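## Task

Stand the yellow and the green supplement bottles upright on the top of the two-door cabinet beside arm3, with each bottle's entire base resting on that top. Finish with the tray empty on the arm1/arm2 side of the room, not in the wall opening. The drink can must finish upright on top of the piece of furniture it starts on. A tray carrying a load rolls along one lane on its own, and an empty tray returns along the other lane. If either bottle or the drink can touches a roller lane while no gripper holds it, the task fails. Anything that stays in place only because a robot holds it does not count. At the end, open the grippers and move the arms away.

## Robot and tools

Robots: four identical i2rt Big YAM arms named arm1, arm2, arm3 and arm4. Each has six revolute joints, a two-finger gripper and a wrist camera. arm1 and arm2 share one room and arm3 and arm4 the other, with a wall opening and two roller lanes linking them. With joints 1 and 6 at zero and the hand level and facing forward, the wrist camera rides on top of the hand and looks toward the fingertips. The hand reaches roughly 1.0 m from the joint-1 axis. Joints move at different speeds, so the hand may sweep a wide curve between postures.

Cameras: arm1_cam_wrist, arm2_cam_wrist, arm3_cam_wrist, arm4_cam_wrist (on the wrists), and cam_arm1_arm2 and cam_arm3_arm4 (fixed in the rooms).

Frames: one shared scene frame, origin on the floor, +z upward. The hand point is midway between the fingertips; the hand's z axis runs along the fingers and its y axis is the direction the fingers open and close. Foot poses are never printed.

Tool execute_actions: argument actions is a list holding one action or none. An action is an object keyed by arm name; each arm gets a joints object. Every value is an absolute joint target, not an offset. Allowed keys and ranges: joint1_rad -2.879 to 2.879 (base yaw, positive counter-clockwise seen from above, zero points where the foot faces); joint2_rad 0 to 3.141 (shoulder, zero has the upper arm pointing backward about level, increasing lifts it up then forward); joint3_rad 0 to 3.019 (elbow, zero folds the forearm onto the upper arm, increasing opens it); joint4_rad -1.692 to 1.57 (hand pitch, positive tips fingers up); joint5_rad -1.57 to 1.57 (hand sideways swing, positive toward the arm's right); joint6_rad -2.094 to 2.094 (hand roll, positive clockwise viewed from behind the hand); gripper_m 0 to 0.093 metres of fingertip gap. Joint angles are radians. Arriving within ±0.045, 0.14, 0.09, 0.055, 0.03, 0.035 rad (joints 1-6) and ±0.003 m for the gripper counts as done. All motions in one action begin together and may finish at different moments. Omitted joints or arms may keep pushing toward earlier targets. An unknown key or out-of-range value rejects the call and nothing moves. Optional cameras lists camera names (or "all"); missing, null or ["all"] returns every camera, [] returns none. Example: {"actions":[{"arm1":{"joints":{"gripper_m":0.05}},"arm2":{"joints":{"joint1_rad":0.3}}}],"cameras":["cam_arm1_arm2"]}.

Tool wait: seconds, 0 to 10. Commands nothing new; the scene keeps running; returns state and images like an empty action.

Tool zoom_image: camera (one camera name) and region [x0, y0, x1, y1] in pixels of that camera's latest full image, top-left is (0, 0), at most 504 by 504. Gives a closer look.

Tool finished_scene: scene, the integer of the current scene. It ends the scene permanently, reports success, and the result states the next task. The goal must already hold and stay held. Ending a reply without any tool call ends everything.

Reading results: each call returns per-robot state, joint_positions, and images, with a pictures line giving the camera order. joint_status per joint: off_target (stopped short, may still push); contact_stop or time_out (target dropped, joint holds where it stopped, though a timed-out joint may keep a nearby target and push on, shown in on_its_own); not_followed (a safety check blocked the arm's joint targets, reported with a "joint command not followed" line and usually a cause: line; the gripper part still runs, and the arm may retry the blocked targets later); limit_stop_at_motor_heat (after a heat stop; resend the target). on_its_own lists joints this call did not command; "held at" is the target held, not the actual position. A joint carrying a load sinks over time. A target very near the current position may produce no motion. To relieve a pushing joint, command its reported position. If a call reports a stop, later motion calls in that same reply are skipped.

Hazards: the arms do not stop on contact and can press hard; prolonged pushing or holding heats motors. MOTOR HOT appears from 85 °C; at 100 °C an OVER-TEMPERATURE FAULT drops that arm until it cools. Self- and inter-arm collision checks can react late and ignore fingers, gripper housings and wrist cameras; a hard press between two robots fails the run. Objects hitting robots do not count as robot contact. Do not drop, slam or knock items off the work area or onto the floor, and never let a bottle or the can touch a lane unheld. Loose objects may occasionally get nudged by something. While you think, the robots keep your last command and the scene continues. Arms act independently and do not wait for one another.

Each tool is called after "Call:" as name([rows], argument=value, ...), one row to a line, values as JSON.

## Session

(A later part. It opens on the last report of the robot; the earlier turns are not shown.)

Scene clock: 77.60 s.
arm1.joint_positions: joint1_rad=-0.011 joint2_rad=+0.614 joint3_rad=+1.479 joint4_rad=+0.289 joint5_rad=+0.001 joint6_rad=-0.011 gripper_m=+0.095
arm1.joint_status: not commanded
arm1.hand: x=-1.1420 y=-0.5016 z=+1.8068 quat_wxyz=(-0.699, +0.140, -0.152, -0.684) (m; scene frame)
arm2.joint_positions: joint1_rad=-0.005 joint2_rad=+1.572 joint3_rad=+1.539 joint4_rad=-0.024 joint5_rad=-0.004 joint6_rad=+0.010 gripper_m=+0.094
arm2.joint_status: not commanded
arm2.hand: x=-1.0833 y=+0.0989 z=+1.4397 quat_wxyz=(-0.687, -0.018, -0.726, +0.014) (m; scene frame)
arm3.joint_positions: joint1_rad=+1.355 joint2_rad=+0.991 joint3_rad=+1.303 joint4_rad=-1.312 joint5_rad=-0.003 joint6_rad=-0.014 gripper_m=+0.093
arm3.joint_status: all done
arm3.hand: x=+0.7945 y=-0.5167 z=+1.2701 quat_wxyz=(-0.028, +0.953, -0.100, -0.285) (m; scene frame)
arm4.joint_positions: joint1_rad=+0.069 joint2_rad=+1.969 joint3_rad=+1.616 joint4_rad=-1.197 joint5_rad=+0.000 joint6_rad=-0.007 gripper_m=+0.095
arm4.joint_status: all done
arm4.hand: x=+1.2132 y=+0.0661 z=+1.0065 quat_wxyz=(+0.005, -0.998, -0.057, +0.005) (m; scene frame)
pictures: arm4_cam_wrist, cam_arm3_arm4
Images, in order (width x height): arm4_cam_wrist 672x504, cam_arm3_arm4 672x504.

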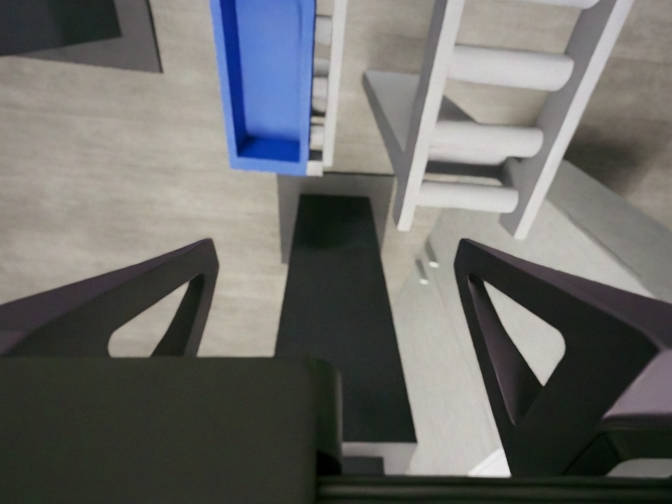

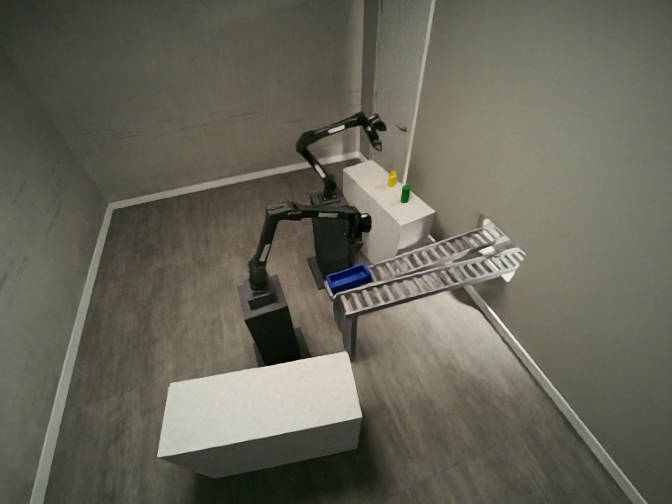

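Call:
execute_actions([
  {"arm4":{"joints":{"joint1_rad":0.099,"joint2_rad":2.43,"joint3_rad":1.595,"joint4_rad":-0.71,"joint6_rad":0.13,"gripper_m":0.06}}},
], cameras=["cam_arm3_arm4","arm4_cam_wrist"])

Scene clock: 80.97 s.
arm1.joint_positions: joint1_rad=-0.011 joint2_rad=+0.614 joint3_rad=+1.479 joint4_rad=+0.289 joint5_rad=+0.001 joint6_rad=-0.011 gripper_m=+0.095
arm1.joint_status: not commanded
arm1.hand: x=-1.1420 y=-0.5016 z=+1.8068 quat_wxyz=(-0.699, +0.140, -0.152, -0.684) (m; scene frame)
arm2.joint_positions: joint1_rad=-0.005 joint2_rad=+1.572 joint3_rad=+1.539 joint4_rad=-0.024 joint5_rad=-0.004 joint6_rad=+0.010 gripper_m=+0.094
arm2.joint_status: not commanded
arm2.hand: x=-1.0833 y=+0.0989 z=+1.4397 quat_wxyz=(-0.687, -0.018, -0.726, +0.014) (m; scene frame)
arm3.joint_positions: joint1_rad=+1.355 joint2_rad=+0.991 joint3_rad=+1.303 joint4_rad=-1.312 joint5_rad=-0.003 joint6_rad=-0.014 gripper_m=+0.093
arm3.joint_status: not commanded
arm3.hand: x=+0.7945 y=-0.5167 z=+1.2701 quat_wxyz=(-0.028, +0.953, -0.100, -0.285) (m; scene frame)
arm4.joint_positions: joint1_rad=+0.096 joint2_rad=+2.463 joint3_rad=+1.578 joint4_rad=-0.723 joint5_rad=+0.000 joint6_rad=+0.120 gripper_m=+0.060
arm4.joint_status: all done
arm4.hand: x=+1.2213 y=+0.0536 z=+0.7051 quat_wxyz=(+0.008, -1.000, -0.007, -0.024) (m; scene frame)
pictures: arm4_cam_wrist, cam_arm3_arm4
Images, in order (width x height): arm4_cam_wrist 672x504, cam_arm3_arm4 672x504.

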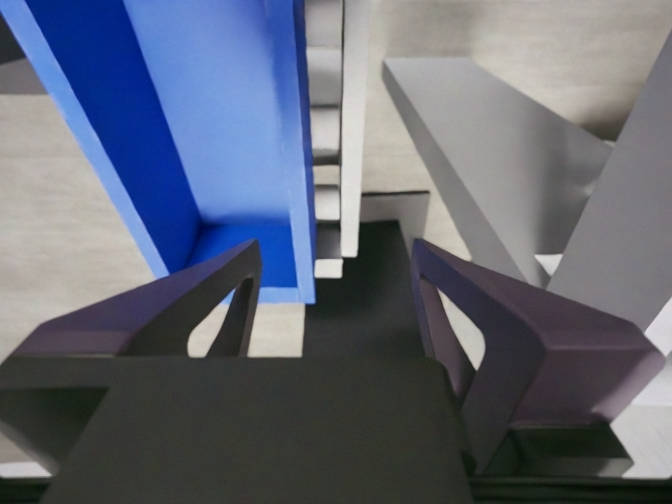

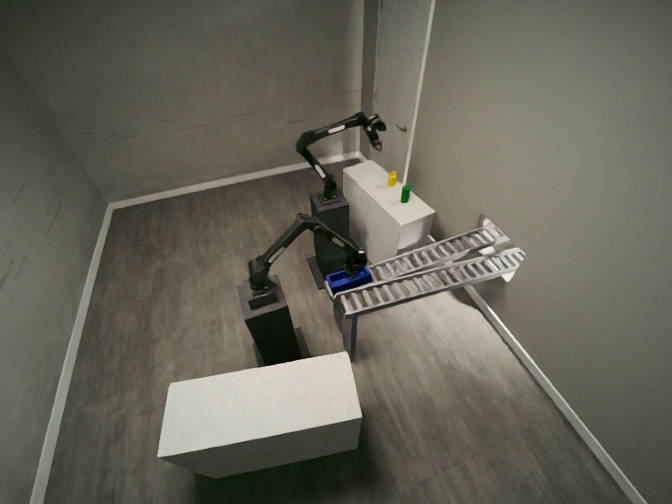

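Call:
execute_actions([
  {"arm4":{"joints":{"joint1_rad":0.13,"joint2_rad":2.55,"joint3_rad":1.635,"joint4_rad":-0.61,"joint6_rad":0.15,"gripper_m":0.045}}},
], cameras=["arm4_cam_wrist"])

Scene clock: 83.27 s.
arm1.joint_positions: joint1_rad=-0.011 joint2_rad=+0.614 joint3_rad=+1.479 joint4_rad=+0.289 joint5_rad=+0.001 joint6_rad=-0.011 gripper_m=+0.095
arm1.joint_status: not commanded
arm1.hand: x=-1.1420 y=-0.5016 z=+1.8068 quat_wxyz=(-0.699, +0.140, -0.152, -0.684) (m; scene frame)
arm2.joint_positions: joint1_rad=-0.005 joint2_rad=+1.572 joint3_rad=+1.539 joint4_rad=-0.024 joint5_rad=-0.004 joint6_rad=+0.010 gripper_m=+0.094
arm2.joint_status: not commanded
arm2.hand: x=-1.0833 y=+0.0989 z=+1.4397 quat_wxyz=(-0.687, -0.018, -0.726, +0.014) (m; scene frame)
arm3.joint_positions: joint1_rad=+1.355 joint2_rad=+0.991 joint3_rad=+1.303 joint4_rad=-1.312 joint5_rad=-0.003 joint6_rad=-0.014 gripper_m=+0.093
arm3.joint_status: not commanded
arm3.hand: x=+0.7945 y=-0.5167 z=+1.2701 quat_wxyz=(-0.028, +0.953, -0.100, -0.285) (m; scene frame)
arm4.joint_positions: joint1_rad=+0.129 joint2_rad=+2.545 joint3_rad=+1.606 joint4_rad=-0.622 joint5_rad=+0.000 joint6_rad=+0.140 gripper_m=+0.045
arm4.joint_status: all done
arm4.hand: x=+1.2156 y=+0.0333 z=+0.6637 quat_wxyz=(+0.005, -1.000, -0.014, -0.001) (m; scene frame)
pictures: arm4_cam_wrist
Images, in order (width x height): arm4_cam_wrist 672x504.

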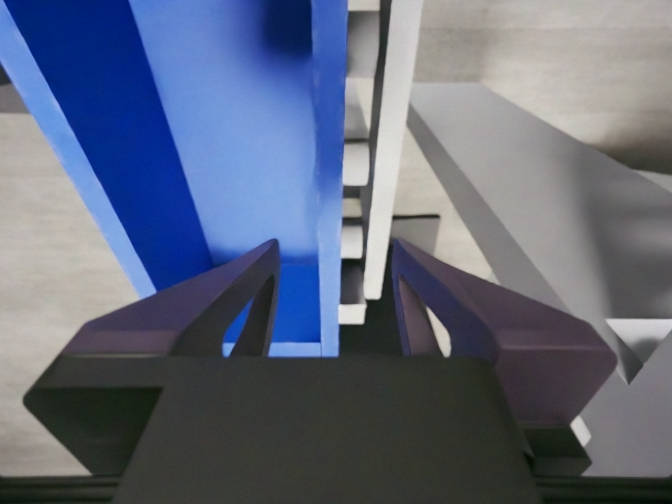

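Call:
execute_actions([
  {"arm4":{"joints":{"joint2_rad":2.715,"joint3_rad":1.73,"joint4_rad":-0.565,"gripper_m":0.036}}},
], cameras=["arm4_cam_wrist","cam_arm3_arm4"])

Scene clock: 85.27 s.
arm1.joint_positions: joint1_rad=-0.011 joint2_rad=+0.614 joint3_rad=+1.479 joint4_rad=+0.289 joint5_rad=+0.001 joint6_rad=-0.011 gripper_m=+0.095
arm1.joint_status: not commanded
arm1.hand: x=-1.1420 y=-0.5016 z=+1.8068 quat_wxyz=(-0.699, +0.140, -0.152, -0.684) (m; scene frame)
arm2.joint_positions: joint1_rad=-0.005 joint2_rad=+1.572 joint3_rad=+1.539 joint4_rad=-0.024 joint5_rad=-0.004 joint6_rad=+0.010 gripper_m=+0.094
arm2.joint_status: not commanded
arm2.hand: x=-1.0833 y=+0.0989 z=+1.4397 quat_wxyz=(-0.687, -0.018, -0.726, +0.014) (m; scene frame)
arm3.joint_positions: joint1_rad=+1.355 joint2_rad=+0.991 joint3_rad=+1.303 joint4_rad=-1.312 joint5_rad=-0.003 joint6_rad=-0.014 gripper_m=+0.093
arm3.joint_status: not commanded
arm3.hand: x=+0.7945 y=-0.5167 z=+1.2701 quat_wxyz=(-0.028, +0.953, -0.100, -0.285) (m; scene frame)
arm4.joint_positions: joint1_rad=+0.129 joint2_rad=+2.723 joint3_rad=+1.711 joint4_rad=-0.571 joint5_rad=+0.000 joint6_rad=+0.140 gripper_m=+0.036
arm4.joint_status: all done
arm4.hand: x=+1.2226 y=+0.0353 z=+0.5835 quat_wxyz=(+0.007, -1.000, -0.014, -0.011) (m; scene frame)
pictures: arm4_cam_wrist, cam_arm3_arm4
Images, in order (width x height): arm4_cam_wrist 672x504, cam_arm3_arm4 672x504.

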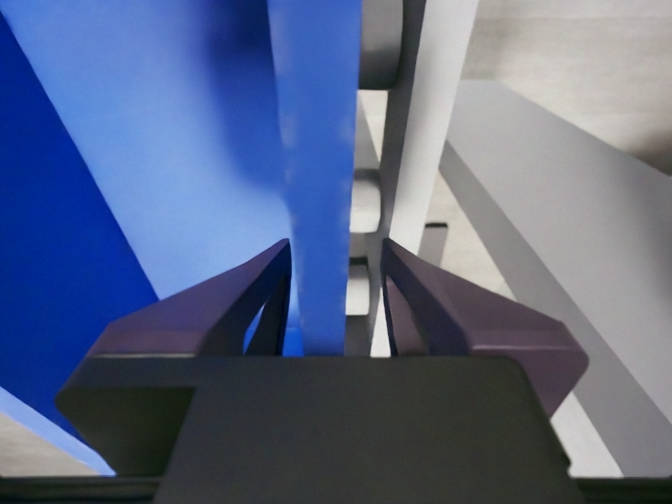

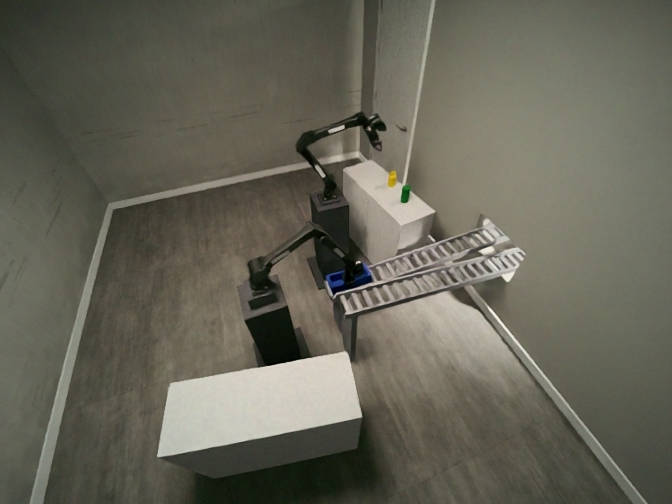

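Call:
execute_actions([
  {"arm4":{"joints":{"gripper_m":0.0}}},
], cameras=[])

Call:
execute_actions([
  {"arm4":{"joints":{"joint2_rad":2.43,"joint3_rad":1.595,"joint4_rad":-0.71}}},
], cameras=["arm4_cam_wrist","cam_arm3_arm4"])

Call:
execute_actions([
  {"arm4":{"joints":{"joint2_rad":2.08,"joint3_rad":1.60,"joint4_rad":-1.07}}},
], cameras=["arm4_cam_wrist","cam_arm3_arm4"])

Scene clock: 86.37 s.
arm1.joint_positions: joint1_rad=-0.011 joint2_rad=+0.614 joint3_rad=+1.479 joint4_rad=+0.289 joint5_rad=+0.001 joint6_rad=-0.011 gripper_m=+0.095
arm1.joint_status: not commanded
arm1.hand: x=-1.1420 y=-0.5016 z=+1.8068 quat_wxyz=(-0.699, +0.140, -0.152, -0.684) (m; scene frame)
arm2.joint_positions: joint1_rad=-0.005 joint2_rad=+1.572 joint3_rad=+1.539 joint4_rad=-0.024 joint5_rad=-0.004 joint6_rad=+0.010 gripper_m=+0.094
arm2.joint_status: not commanded
arm2.hand: x=-1.0833 y=+0.0989 z=+1.4397 quat_wxyz=(-0.687, -0.018, -0.726, +0.014) (m; scene frame)
arm3.joint_positions: joint1_rad=+1.355 joint2_rad=+0.991 joint3_rad=+1.303 joint4_rad=-1.312 joint5_rad=-0.003 joint6_rad=-0.014 gripper_m=+0.093
arm3.joint_status: not commanded
arm3.hand: x=+0.7945 y=-0.5167 z=+1.2701 quat_wxyz=(-0.028, +0.953, -0.100, -0.285) (m; scene frame)
arm4.joint_positions: joint1_rad=+0.130 joint2_rad=+2.723 joint3_rad=+1.711 joint4_rad=-0.571 joint5_rad=-0.003 joint6_rad=+0.142 gripper_m=+0.011
arm4.joint_status: gripper_m off_target (ended at +0.011, target +0.000)
arm4.hand: x=+1.2228 y=+0.0344 z=+0.5835 quat_wxyz=(+0.005, -1.000, -0.013, -0.012) (m; scene frame)
pictures: none
No camera images: the call's "cameras" was empty. Leave "cameras" out to get every camera's image.

Scene clock: 87.50 s.
arm1.joint_positions: joint1_rad=-0.011 joint2_rad=+0.614 joint3_rad=+1.479 joint4_rad=+0.289 joint5_rad=+0.001 joint6_rad=-0.011 gripper_m=+0.095
arm1.joint_status: not commanded
arm1.hand: x=-1.1420 y=-0.5016 z=+1.8068 quat_wxyz=(-0.699, +0.140, -0.152, -0.684) (m; scene frame)
arm2.joint_positions: joint1_rad=-0.005 joint2_rad=+1.572 joint3_rad=+1.539 joint4_rad=-0.024 joint5_rad=-0.004 joint6_rad=+0.010 gripper_m=+0.094
arm2.joint_status: not commanded
arm2.hand: x=-1.0833 y=+0.0989 z=+1.4397 quat_wxyz=(-0.687, -0.018, -0.726, +0.014) (m; scene frame)
arm3.joint_positions: joint1_rad=+1.355 joint2_rad=+0.991 joint3_rad=+1.303 joint4_rad=-1.312 joint5_rad=-0.003 joint6_rad=-0.014 gripper_m=+0.093
arm3.joint_status: not commanded
arm3.hand: x=+0.7945 y=-0.5167 z=+1.2701 quat_wxyz=(-0.028, +0.953, -0.100, -0.285) (m; scene frame)
arm4.joint_positions: joint1_rad=+0.129 joint2_rad=+2.450 joint3_rad=+1.592 joint4_rad=-0.702 joint5_rad=+0.006 joint6_rad=+0.150 gripper_m=+0.011
arm4.joint_status: all done
arm4.hand: x=+1.2065 y=+0.0323 z=+0.7158 quat_wxyz=(+0.008, -1.000, -0.009, +0.001) (m; scene frame)
pictures: arm4_cam_wrist, cam_arm3_arm4
Images, in order (width x height): arm4_cam_wrist 672x504, cam_arm3_arm4 672x504.

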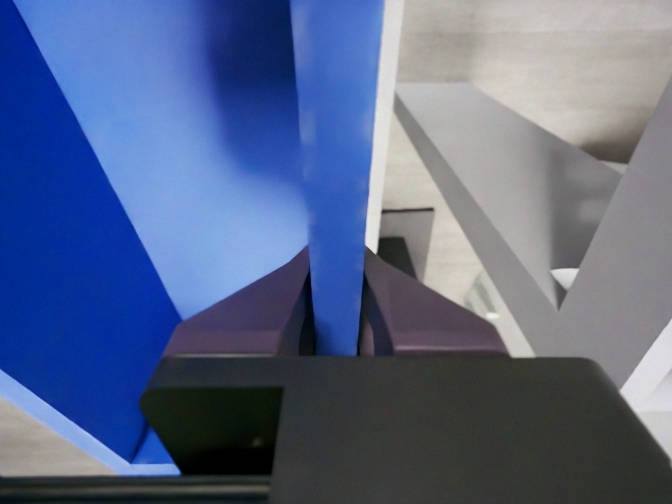

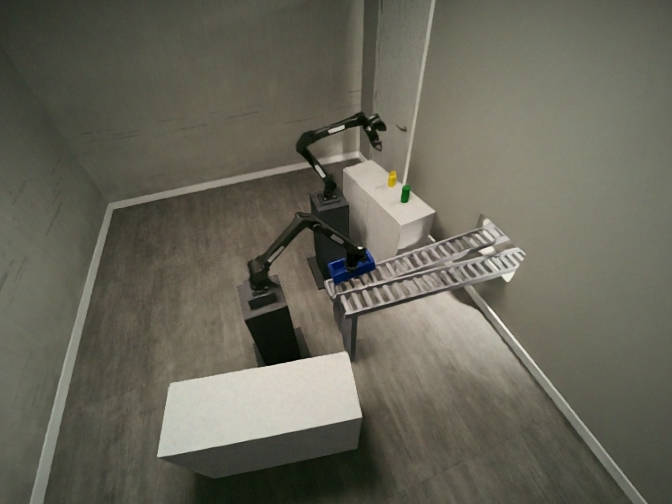

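Scene clock: 88.87 s.
arm1.joint_positions: joint1_rad=-0.011 joint2_rad=+0.614 joint3_rad=+1.479 joint4_rad=+0.289 joint5_rad=+0.001 joint6_rad=-0.011 gripper_m=+0.095
arm1.joint_status: not commanded
arm1.hand: x=-1.1420 y=-0.5016 z=+1.8068 quat_wxyz=(-0.699, +0.140, -0.152, -0.684) (m; scene frame)
arm2.joint_positions: joint1_rad=-0.005 joint2_rad=+1.572 joint3_rad=+1.539 joint4_rad=-0.024 joint5_rad=-0.004 joint6_rad=+0.010 gripper_m=+0.094
arm2.joint_status: not commanded
arm2.hand: x=-1.0833 y=+0.0989 z=+1.4397 quat_wxyz=(-0.687, -0.018, -0.726, +0.014) (m; scene frame)
arm3.joint_positions: joint1_rad=+1.355 joint2_rad=+0.991 joint3_rad=+1.303 joint4_rad=-1.312 joint5_rad=-0.003 joint6_rad=-0.014 gripper_m=+0.093
arm3.joint_status: not commanded
arm3.hand: x=+0.7945 y=-0.5167 z=+1.2701 quat_wxyz=(-0.028, +0.953, -0.100, -0.285) (m; scene frame)
arm4.joint_positions: joint1_rad=+0.129 joint2_rad=+2.082 joint3_rad=+1.582 joint4_rad=-1.061 joint5_rad=+0.006 joint6_rad=+0.150 gripper_m=+0.011
arm4.joint_status: all done
arm4.hand: x=+1.2098 y=+0.0307 z=+0.9290 quat_wxyz=(+0.008, -1.000, -0.009, +0.000) (m; scene frame)
pictures: arm4_cam_wrist, cam_arm3_arm4
Images, in order (width x height): arm4_cam_wrist 672x504, cam_arm3_arm4 672x504.

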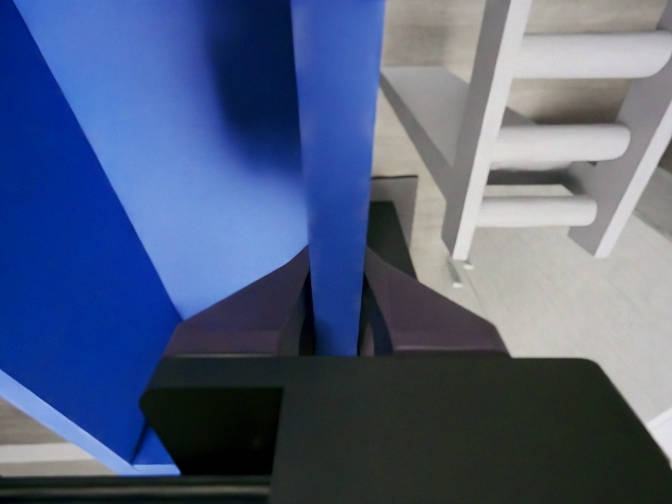

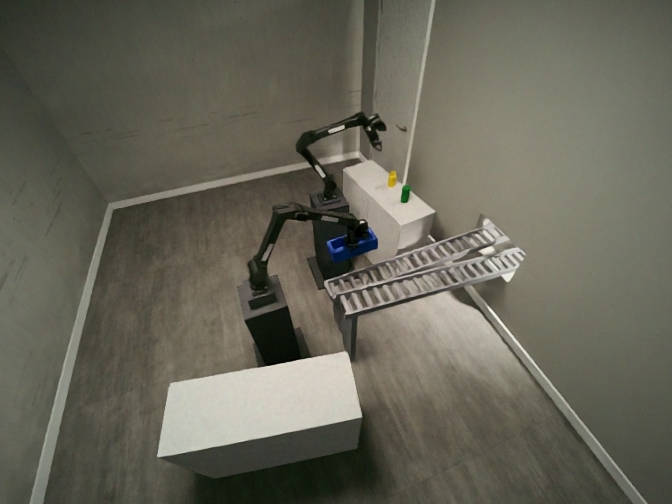

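Call:
execute_actions([
  {"arm4":{"joints":{"joint1_rad":-0.275,"joint2_rad":2.23,"joint3_rad":1.915,"joint4_rad":-1.21,"joint6_rad":-0.24}}},
], cameras=["arm4_cam_wrist","cam_arm3_arm4"])

Call:
zoom_image(camera="cam_arm3_arm4", region=[300, 200, 480, 340])

Scene clock: 93.03 s.
arm1.joint_positions: joint1_rad=-0.011 joint2_rad=+0.614 joint3_rad=+1.479 joint4_rad=+0.289 joint5_rad=+0.001 joint6_rad=-0.011 gripper_m=+0.095
arm1.joint_status: not commanded
arm1.hand: x=-1.1420 y=-0.5016 z=+1.8068 quat_wxyz=(-0.699, +0.140, -0.152, -0.684) (m; scene frame)
arm2.joint_positions: joint1_rad=-0.005 joint2_rad=+1.572 joint3_rad=+1.539 joint4_rad=-0.024 joint5_rad=-0.004 joint6_rad=+0.010 gripper_m=+0.094
arm2.joint_status: not commanded
arm2.hand: x=-1.0833 y=+0.0989 z=+1.4397 quat_wxyz=(-0.687, -0.018, -0.726, +0.014) (m; scene frame)
arm3.joint_positions: joint1_rad=+1.355 joint2_rad=+0.991 joint3_rad=+1.303 joint4_rad=-1.312 joint5_rad=-0.003 joint6_rad=-0.014 gripper_m=+0.093
arm3.joint_status: not commanded
arm3.hand: x=+0.7945 y=-0.5167 z=+1.2701 quat_wxyz=(-0.028, +0.953, -0.100, -0.285) (m; scene frame)
arm4.joint_positions: joint1_rad=-0.270 joint2_rad=+2.265 joint3_rad=+1.864 joint4_rad=-1.199 joint5_rad=+0.004 joint6_rad=-0.230 gripper_m=+0.011
arm4.joint_status: all done
arm4.hand: x=+1.1626 y=+0.2831 z=+0.9166 quat_wxyz=(+0.005, -1.000, +0.001, -0.020) (m; scene frame)
pictures: arm4_cam_wrist, cam_arm3_arm4
Images, in order (width x height): arm4_cam_wrist 672x504, cam_arm3_arm4 672x504.

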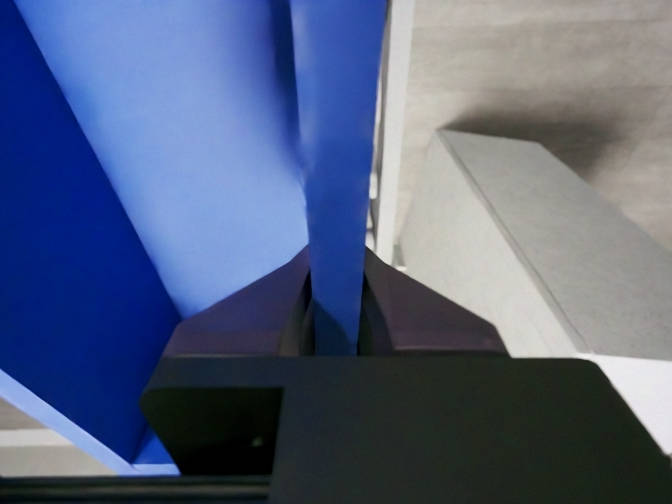

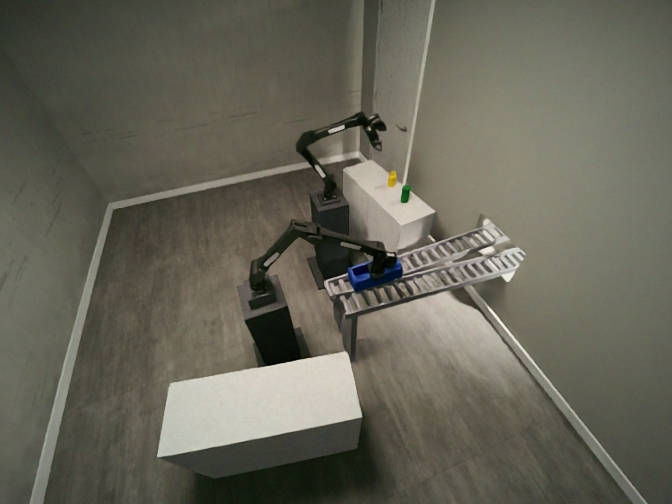

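Region (300, 200, 480, 340) of cam_arm3_arm4's 672x504 image, scaled by 2.800, with more detail than that image has.

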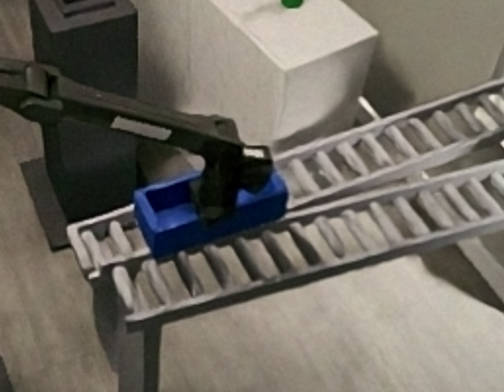

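Call:
execute_actions([
  {"arm4":{"joints":{"joint1_rad":-0.292,"joint2_rad":2.345,"joint3_rad":1.945,"joint4_rad":-1.105,"joint6_rad":-0.255}}},
], cameras=["arm4_cam_wrist","cam_arm3_arm4"])

Call:
zoom_image(camera="cam_arm3_arm4", region=[320, 220, 440, 320])

Scene clock: 95.73 s.
arm1.joint_positions: joint1_rad=-0.011 joint2_rad=+0.614 joint3_rad=+1.479 joint4_rad=+0.289 joint5_rad=+0.001 joint6_rad=-0.011 gripper_m=+0.095
arm1.joint_status: not commanded
arm1.hand: x=-1.1420 y=-0.5016 z=+1.8068 quat_wxyz=(-0.699, +0.140, -0.152, -0.684) (m; scene frame)
arm2.joint_positions: joint1_rad=-0.005 joint2_rad=+1.572 joint3_rad=+1.539 joint4_rad=-0.024 joint5_rad=-0.004 joint6_rad=+0.010 gripper_m=+0.094
arm2.joint_status: not commanded
arm2.hand: x=-1.0833 y=+0.0989 z=+1.4397 quat_wxyz=(-0.687, -0.018, -0.726, +0.014) (m; scene frame)
arm3.joint_positions: joint1_rad=+1.355 joint2_rad=+0.991 joint3_rad=+1.303 joint4_rad=-1.312 joint5_rad=-0.003 joint6_rad=-0.014 gripper_m=+0.093
arm3.joint_status: not commanded
arm3.hand: x=+0.7945 y=-0.5167 z=+1.2701 quat_wxyz=(-0.028, +0.953, -0.100, -0.285) (m; scene frame)
arm4.joint_positions: joint1_rad=-0.287 joint2_rad=+2.363 joint3_rad=+1.884 joint4_rad=-1.117 joint5_rad=+0.004 joint6_rad=-0.245 gripper_m=+0.011
arm4.joint_status: all done
arm4.hand: x=+1.1551 y=+0.2970 z=+0.8596 quat_wxyz=(+0.005, -1.000, +0.002, -0.018) (m; scene frame)
pictures: arm4_cam_wrist, cam_arm3_arm4
Images, in order (width x height): arm4_cam_wrist 672x504, cam_arm3_arm4 672x504.

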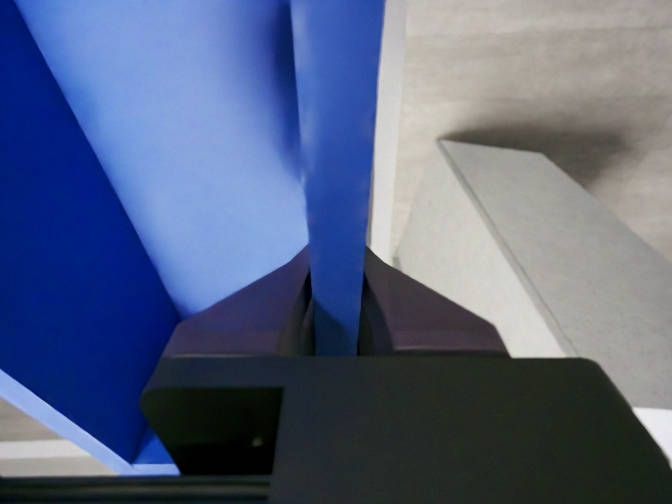

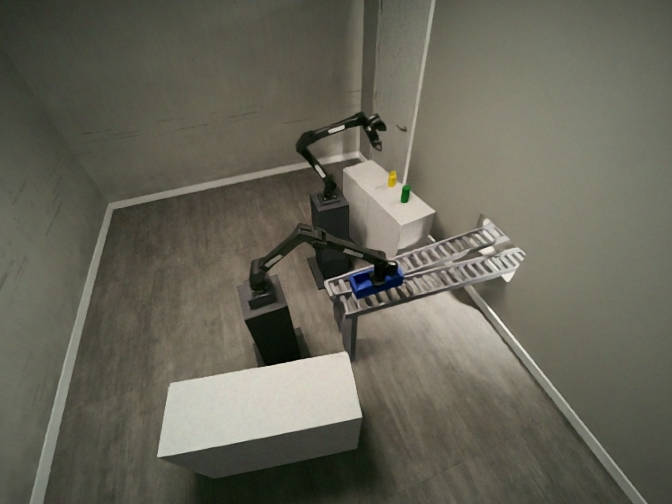

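Region (320, 220, 440, 320) of cam_arm3_arm4's 672x504 image, scaled by 4.200, with more detail than that image has.

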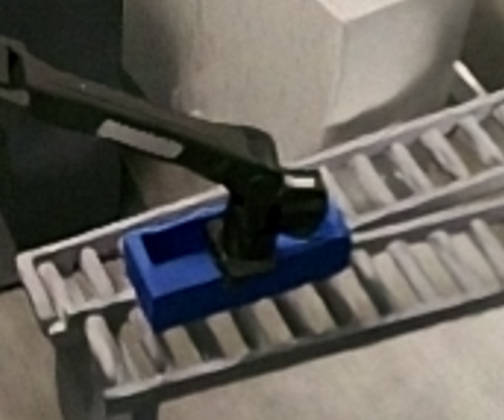

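Call:
execute_actions([
  {"arm4":{"joints":{"joint2_rad":2.415,"joint4_rad":-1.04}}},
], cameras=["arm4_cam_wrist","cam_arm3_arm4"])

Call:
zoom_image(camera="cam_arm3_arm4", region=[320, 220, 440, 320])

Scene clock: 97.73 s.
arm1.joint_positions: joint1_rad=-0.011 joint2_rad=+0.614 joint3_rad=+1.479 joint4_rad=+0.289 joint5_rad=+0.001 joint6_rad=-0.011 gripper_m=+0.095
arm1.joint_status: not commanded
arm1.hand: x=-1.1420 y=-0.5016 z=+1.8068 quat_wxyz=(-0.699, +0.140, -0.152, -0.684) (m; scene frame)
arm2.joint_positions: joint1_rad=-0.005 joint2_rad=+1.572 joint3_rad=+1.539 joint4_rad=-0.024 joint5_rad=-0.004 joint6_rad=+0.010 gripper_m=+0.094
arm2.joint_status: not commanded
arm2.hand: x=-1.0833 y=+0.0989 z=+1.4397 quat_wxyz=(-0.687, -0.018, -0.726, +0.014) (m; scene frame)
arm3.joint_positions: joint1_rad=+1.355 joint2_rad=+0.991 joint3_rad=+1.303 joint4_rad=-1.312 joint5_rad=-0.003 joint6_rad=-0.014 gripper_m=+0.093
arm3.joint_status: not commanded
arm3.hand: x=+0.7945 y=-0.5167 z=+1.2701 quat_wxyz=(-0.028, +0.953, -0.100, -0.285) (m; scene frame)
arm4.joint_positions: joint1_rad=-0.287 joint2_rad=+2.426 joint3_rad=+1.884 joint4_rad=-1.053 joint5_rad=+0.004 joint6_rad=-0.245 gripper_m=+0.011
arm4.joint_status: all done
arm4.hand: x=+1.1541 y=+0.2978 z=+0.8180 quat_wxyz=(+0.005, -1.000, +0.001, -0.018) (m; scene frame)
pictures: arm4_cam_wrist, cam_arm3_arm4
Images, in order (width x height): arm4_cam_wrist 672x504, cam_arm3_arm4 672x504.

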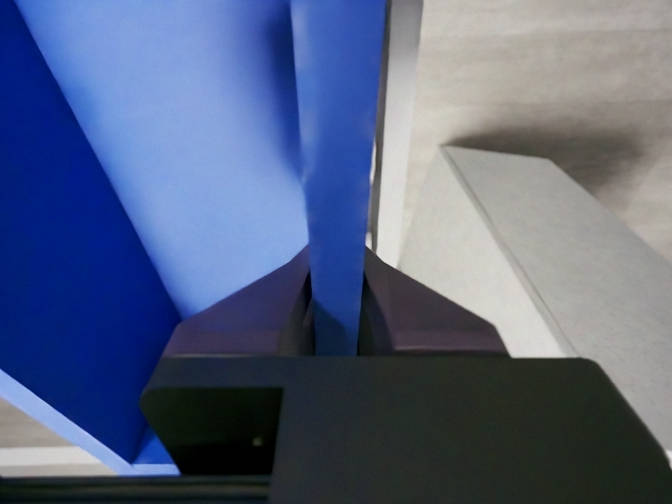

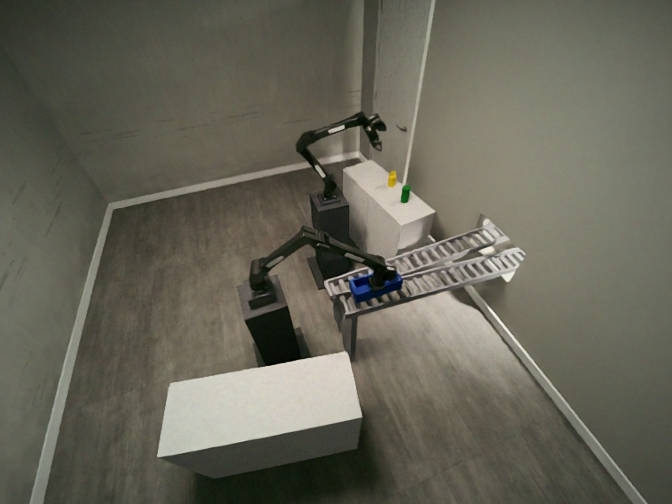

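Region (320, 220, 440, 320) of cam_arm3_arm4's 672x504 image, scaled by 4.200, with more detail than that image has.

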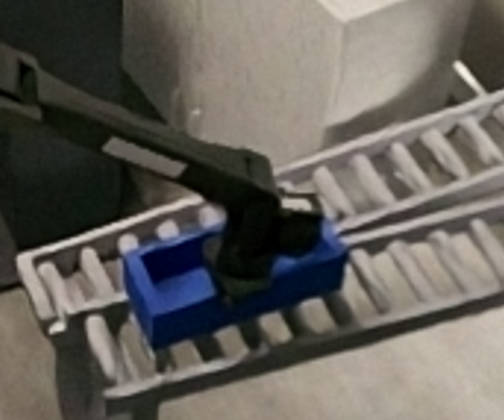

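Call:
execute_actions([
  {"arm4":{"joints":{"joint2_rad":2.475,"joint4_rad":-0.985}}},
], cameras=["arm4_cam_wrist","cam_arm3_arm4"])

Call:
zoom_image(camera="cam_arm3_arm4", region=[320, 220, 440, 320])

Scene clock: 99.20 s.
arm1.joint_positions: joint1_rad=-0.011 joint2_rad=+0.614 joint3_rad=+1.479 joint4_rad=+0.289 joint5_rad=+0.001 joint6_rad=-0.011 gripper_m=+0.095
arm1.joint_status: not commanded
arm1.hand: x=-1.1420 y=-0.5016 z=+1.8068 quat_wxyz=(-0.699, +0.140, -0.152, -0.684) (m; scene frame)
arm2.joint_positions: joint1_rad=-0.005 joint2_rad=+1.572 joint3_rad=+1.539 joint4_rad=-0.024 joint5_rad=-0.004 joint6_rad=+0.010 gripper_m=+0.094
arm2.joint_status: not commanded
arm2.hand: x=-1.0833 y=+0.0989 z=+1.4397 quat_wxyz=(-0.687, -0.018, -0.726, +0.014) (m; scene frame)
arm3.joint_positions: joint1_rad=+1.355 joint2_rad=+0.991 joint3_rad=+1.303 joint4_rad=-1.312 joint5_rad=-0.003 joint6_rad=-0.014 gripper_m=+0.093
arm3.joint_status: not commanded
arm3.hand: x=+0.7945 y=-0.5167 z=+1.2701 quat_wxyz=(-0.028, +0.953, -0.100, -0.285) (m; scene frame)
arm4.joint_positions: joint1_rad=-0.287 joint2_rad=+2.485 joint3_rad=+1.884 joint4_rad=-0.997 joint5_rad=+0.004 joint6_rad=-0.247 gripper_m=+0.011
arm4.joint_status: all done
arm4.hand: x=+1.1565 y=+0.2978 z=+0.7794 quat_wxyz=(+0.004, -1.000, +0.001, -0.019) (m; scene frame)
pictures: arm4_cam_wrist, cam_arm3_arm4
Images, in order (width x height): arm4_cam_wrist 672x504, cam_arm3_arm4 672x504.

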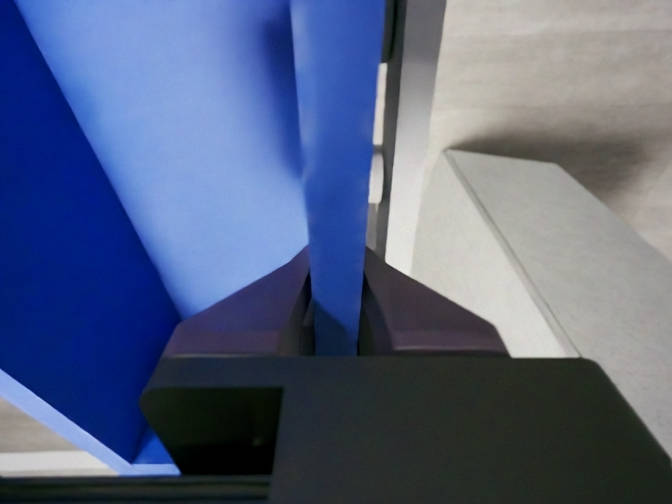

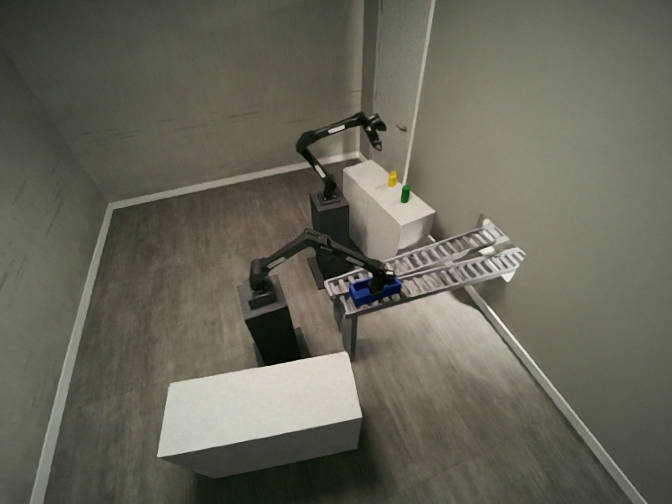

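Region (320, 220, 440, 320) of cam_arm3_arm4's 672x504 image, scaled by 4.200, with more detail than that image has.

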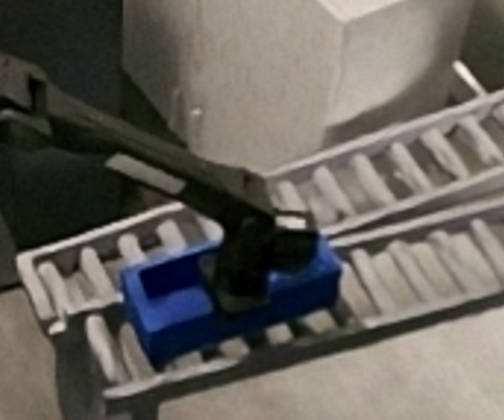

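Call:
execute_actions([
  {"arm4":{"joints":{"joint2_rad":2.515,"joint4_rad":-0.945}}},
], cameras=["arm4_cam_wrist","cam_arm3_arm4"])

Call:
zoom_image(camera="cam_arm3_arm4", region=[320, 220, 440, 320])

Scene clock: 100.33 s.
arm1.joint_positions: joint1_rad=-0.011 joint2_rad=+0.614 joint3_rad=+1.479 joint4_rad=+0.289 joint5_rad=+0.001 joint6_rad=-0.011 gripper_m=+0.095
arm1.joint_status: not commanded
arm1.hand: x=-1.1420 y=-0.5016 z=+1.8068 quat_wxyz=(-0.699, +0.140, -0.152, -0.684) (m; scene frame)
arm2.joint_positions: joint1_rad=-0.005 joint2_rad=+1.572 joint3_rad=+1.539 joint4_rad=-0.024 joint5_rad=-0.004 joint6_rad=+0.010 gripper_m=+0.094
arm2.joint_status: not commanded
arm2.hand: x=-1.0833 y=+0.0989 z=+1.4397 quat_wxyz=(-0.687, -0.018, -0.726, +0.014) (m; scene frame)
arm3.joint_positions: joint1_rad=+1.355 joint2_rad=+0.991 joint3_rad=+1.303 joint4_rad=-1.312 joint5_rad=-0.003 joint6_rad=-0.014 gripper_m=+0.093
arm3.joint_status: not commanded
arm3.hand: x=+0.7945 y=-0.5167 z=+1.2701 quat_wxyz=(-0.028, +0.953, -0.100, -0.285) (m; scene frame)
arm4.joint_positions: joint1_rad=-0.287 joint2_rad=+2.507 joint3_rad=+1.884 joint4_rad=-0.959 joint5_rad=+0.003 joint6_rad=-0.250 gripper_m=+0.011
arm4.joint_status: all done
arm4.hand: x=+1.1539 y=+0.2985 z=+0.7645 quat_wxyz=(+0.006, -1.000, -0.001, -0.012) (m; scene frame)
pictures: arm4_cam_wrist, cam_arm3_arm4
Images, in order (width x height): arm4_cam_wrist 672x504, cam_arm3_arm4 672x504.

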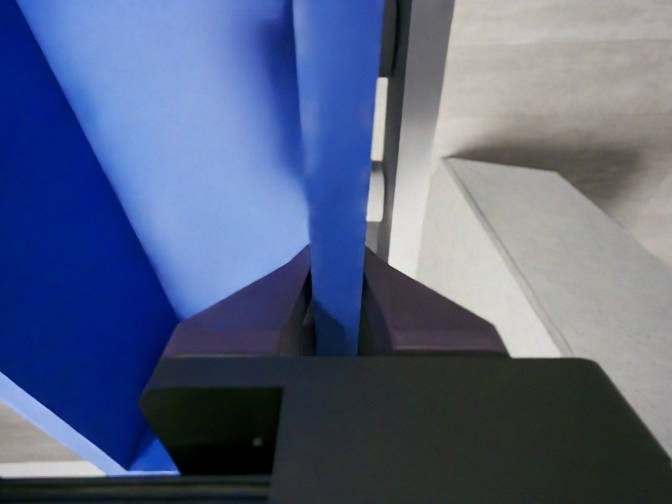

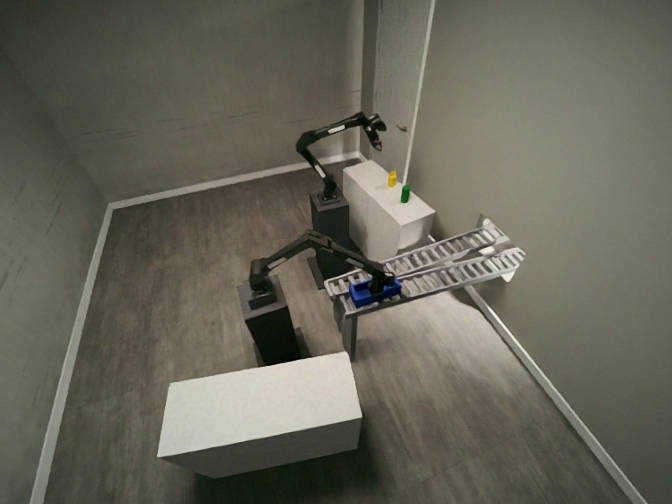

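Region (320, 220, 440, 320) of cam_arm3_arm4's 672x504 image, scaled by 4.200, with more detail than that image has.

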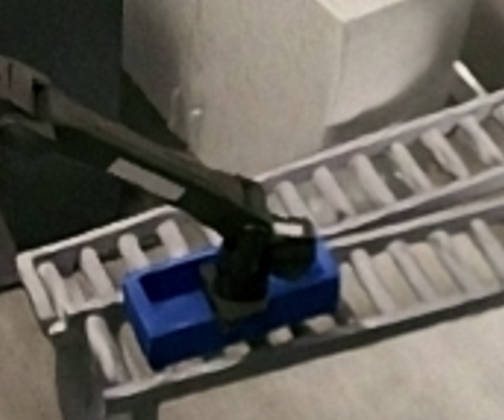

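Call:
execute_actions([
  {"arm4":{"joints":{"gripper_m":0.034}}},
], cameras=[])

Call:
execute_actions([
  {"arm4":{"joints":{"joint2_rad":2.3,"joint4_rad":-1.15}}},
], cameras=["arm4_cam_wrist","cam_arm3_arm4","cam_arm1_arm2"])

Call:
execute_actions([
  {"arm4":{"joints":{"joint2_rad":1.0,"joint3_rad":1.3,"joint4_rad":-1.3}},"arm2":{"joints":{"joint2_rad":0.6,"joint3_rad":1.4,"joint4_rad":-1.3}}},
])

Scene clock: 101.97 s.
arm1.joint_positions: joint1_rad=-0.011 joint2_rad=+0.614 joint3_rad=+1.479 joint4_rad=+0.289 joint5_rad=+0.001 joint6_rad=-0.011 gripper_m=+0.095
arm1.joint_status: not commanded
arm1.hand: x=-1.1420 y=-0.5016 z=+1.8068 quat_wxyz=(-0.699, +0.140, -0.152, -0.684) (m; scene frame)
arm2.joint_positions: joint1_rad=-0.005 joint2_rad=+1.572 joint3_rad=+1.539 joint4_rad=-0.024 joint5_rad=-0.004 joint6_rad=+0.010 gripper_m=+0.094
arm2.joint_status: not commanded
arm2.hand: x=-1.0833 y=+0.0989 z=+1.4397 quat_wxyz=(-0.687, -0.018, -0.726, +0.014) (m; scene frame)
arm3.joint_positions: joint1_rad=+1.355 joint2_rad=+0.991 joint3_rad=+1.303 joint4_rad=-1.312 joint5_rad=-0.003 joint6_rad=-0.014 gripper_m=+0.093
arm3.joint_status: not commanded
arm3.hand: x=+0.7945 y=-0.5167 z=+1.2701 quat_wxyz=(-0.028, +0.953, -0.100, -0.285) (m; scene frame)
arm4.joint_positions: joint1_rad=-0.287 joint2_rad=+2.507 joint3_rad=+1.884 joint4_rad=-0.959 joint5_rad=+0.003 joint6_rad=-0.250 gripper_m=+0.034
arm4.joint_status: all done
arm4.hand: x=+1.1535 y=+0.2986 z=+0.7648 quat_wxyz=(+0.006, -1.000, -0.001, -0.011) (m; scene frame)
pictures: none
No camera images: the call's "cameras" was empty. Leave "cameras" out to get every camera's image.

Scene clock: 103.17 s.
arm1.joint_positions: joint1_rad=-0.011 joint2_rad=+0.614 joint3_rad=+1.479 joint4_rad=+0.289 joint5_rad=+0.001 joint6_rad=-0.011 gripper_m=+0.095
arm1.joint_status: not commanded
arm1.hand: x=-1.1420 y=-0.5016 z=+1.8068 quat_wxyz=(-0.699, +0.140, -0.152, -0.684) (m; scene frame)
arm2.joint_positions: joint1_rad=-0.005 joint2_rad=+1.572 joint3_rad=+1.539 joint4_rad=-0.024 joint5_rad=-0.004 joint6_rad=+0.010 gripper_m=+0.094
arm2.joint_status: not commanded
arm2.hand: x=-1.0833 y=+0.0989 z=+1.4397 quat_wxyz=(-0.687, -0.018, -0.726, +0.014) (m; scene frame)
arm3.joint_positions: joint1_rad=+1.355 joint2_rad=+0.991 joint3_rad=+1.303 joint4_rad=-1.312 joint5_rad=-0.003 joint6_rad=-0.014 gripper_m=+0.093
arm3.joint_status: not commanded
arm3.hand: x=+0.7945 y=-0.5167 z=+1.2701 quat_wxyz=(-0.028, +0.953, -0.100, -0.285) (m; scene frame)
arm4.joint_positions: joint1_rad=-0.287 joint2_rad=+2.294 joint3_rad=+1.912 joint4_rad=-1.138 joint5_rad=+0.003 joint6_rad=-0.250 gripper_m=+0.034
arm4.joint_status: all done
arm4.hand: x=+1.1366 y=+0.3006 z=+0.9149 quat_wxyz=(+0.013, -1.000, -0.001, +0.019) (m; scene frame)
pictures: arm4_cam_wrist, cam_arm1_arm2, cam_arm3_arm4
Images, in order (width x height): arm4_cam_wrist 672x504, cam_arm1_arm2 672x504, cam_arm3_arm4 672x504.

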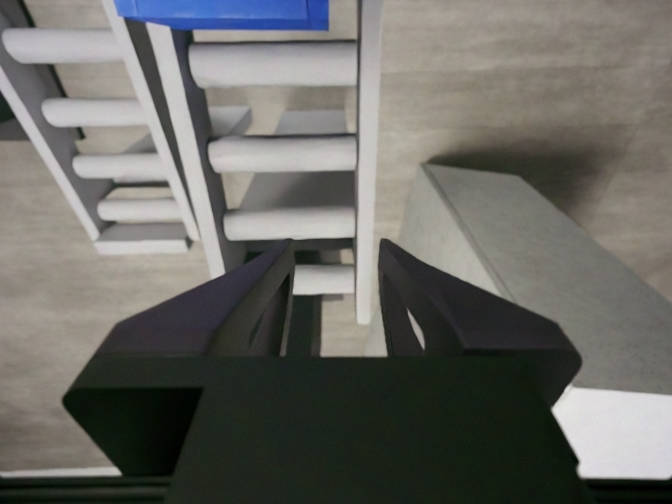

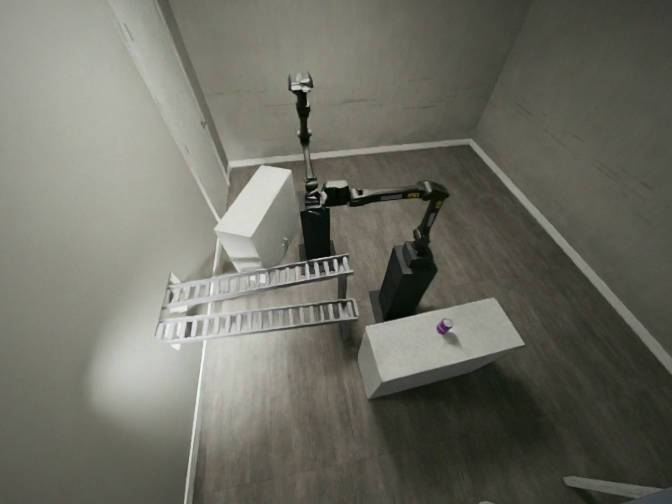

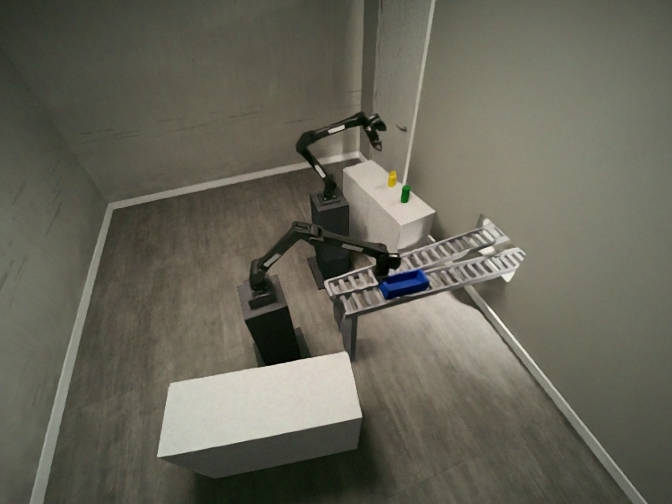

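Scene clock: 104.97 s.
arm1.joint_positions: joint1_rad=-0.011 joint2_rad=+0.614 joint3_rad=+1.479 joint4_rad=+0.289 joint5_rad=+0.001 joint6_rad=-0.011 gripper_m=+0.095
arm1.joint_status: not commanded
arm1.hand: x=-1.1420 y=-0.5016 z=+1.8068 quat_wxyz=(-0.699, +0.140, -0.152, -0.684) (m; scene frame)
arm2.joint_positions: joint1_rad=-0.005 joint2_rad=+0.600 joint3_rad=+1.395 joint4_rad=-1.284 joint5_rad=-0.004 joint6_rad=+0.010 gripper_m=+0.094
arm2.joint_status: all done
arm2.hand: x=-1.5682 y=+0.1227 z=+1.5140 quat_wxyz=(-0.515, -0.022, -0.857, +0.011) (m; scene frame)
arm3.joint_positions: joint1_rad=+1.355 joint2_rad=+0.991 joint3_rad=+1.303 joint4_rad=-1.312 joint5_rad=-0.003 joint6_rad=-0.014 gripper_m=+0.093
arm3.joint_status: not commanded
arm3.hand: x=+0.7945 y=-0.5167 z=+1.2701 quat_wxyz=(-0.028, +0.953, -0.100, -0.285) (m; scene frame)
arm4.joint_positions: joint1_rad=-0.287 joint2_rad=+0.997 joint3_rad=+1.308 joint4_rad=-1.289 joint5_rad=+0.003 joint6_rad=-0.250 gripper_m=+0.034
arm4.joint_status: all done
arm4.hand: x=+1.4385 y=+0.2182 z=+1.3336 quat_wxyz=(+0.079, -0.958, -0.002, +0.277) (m; scene frame)
pictures: arm1_cam_wrist, arm2_cam_wrist, arm3_cam_wrist, arm4_cam_wrist, cam_arm1_arm2, cam_arm3_arm4
Images, in order (width x height): arm1_cam_wrist 672x504, arm2_cam_wrist 672x504, arm3_cam_wrist 672x504, arm4_cam_wrist 672x504, cam_arm1_arm2 672x504, cam_arm3_arm4 672x504.

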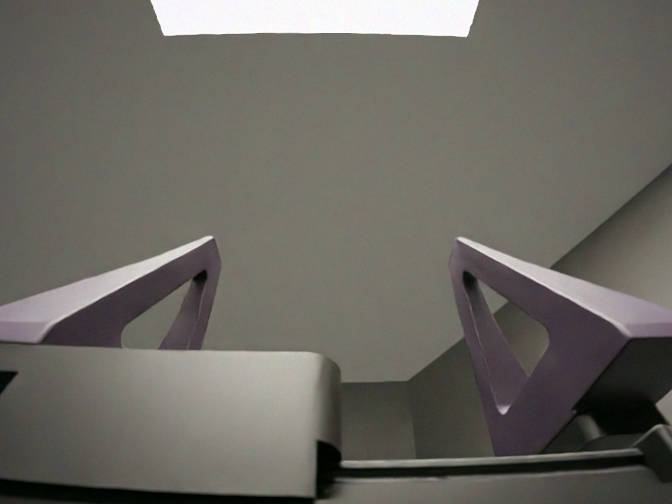

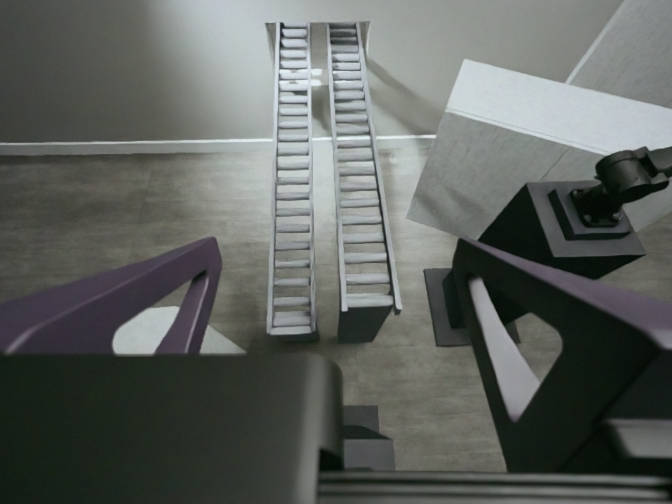

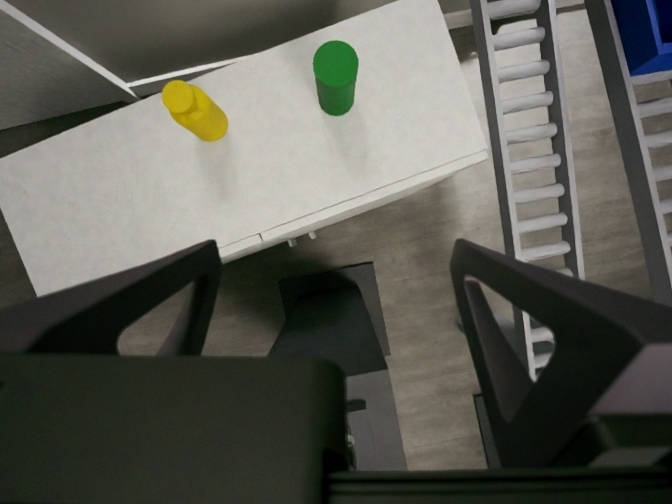

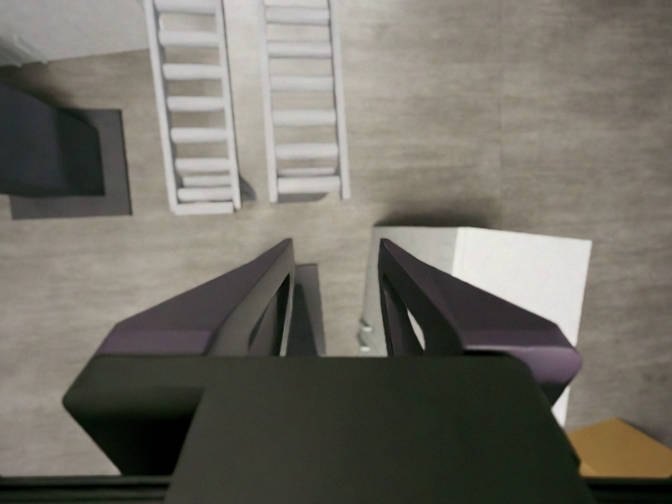

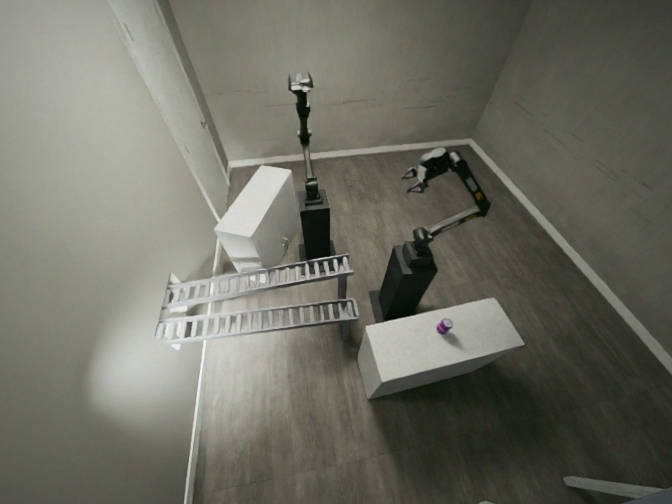

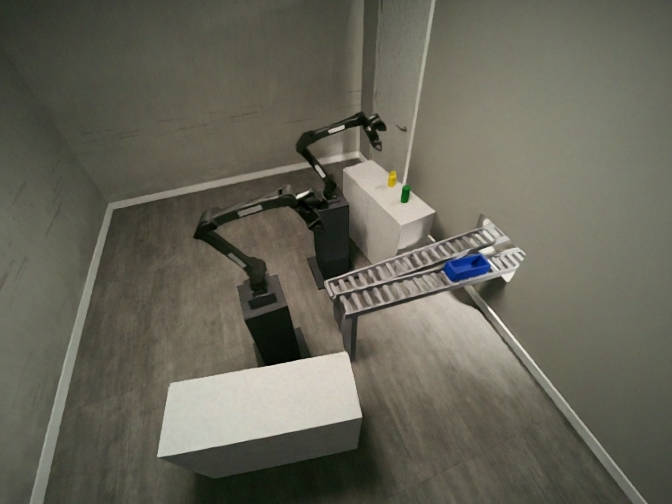

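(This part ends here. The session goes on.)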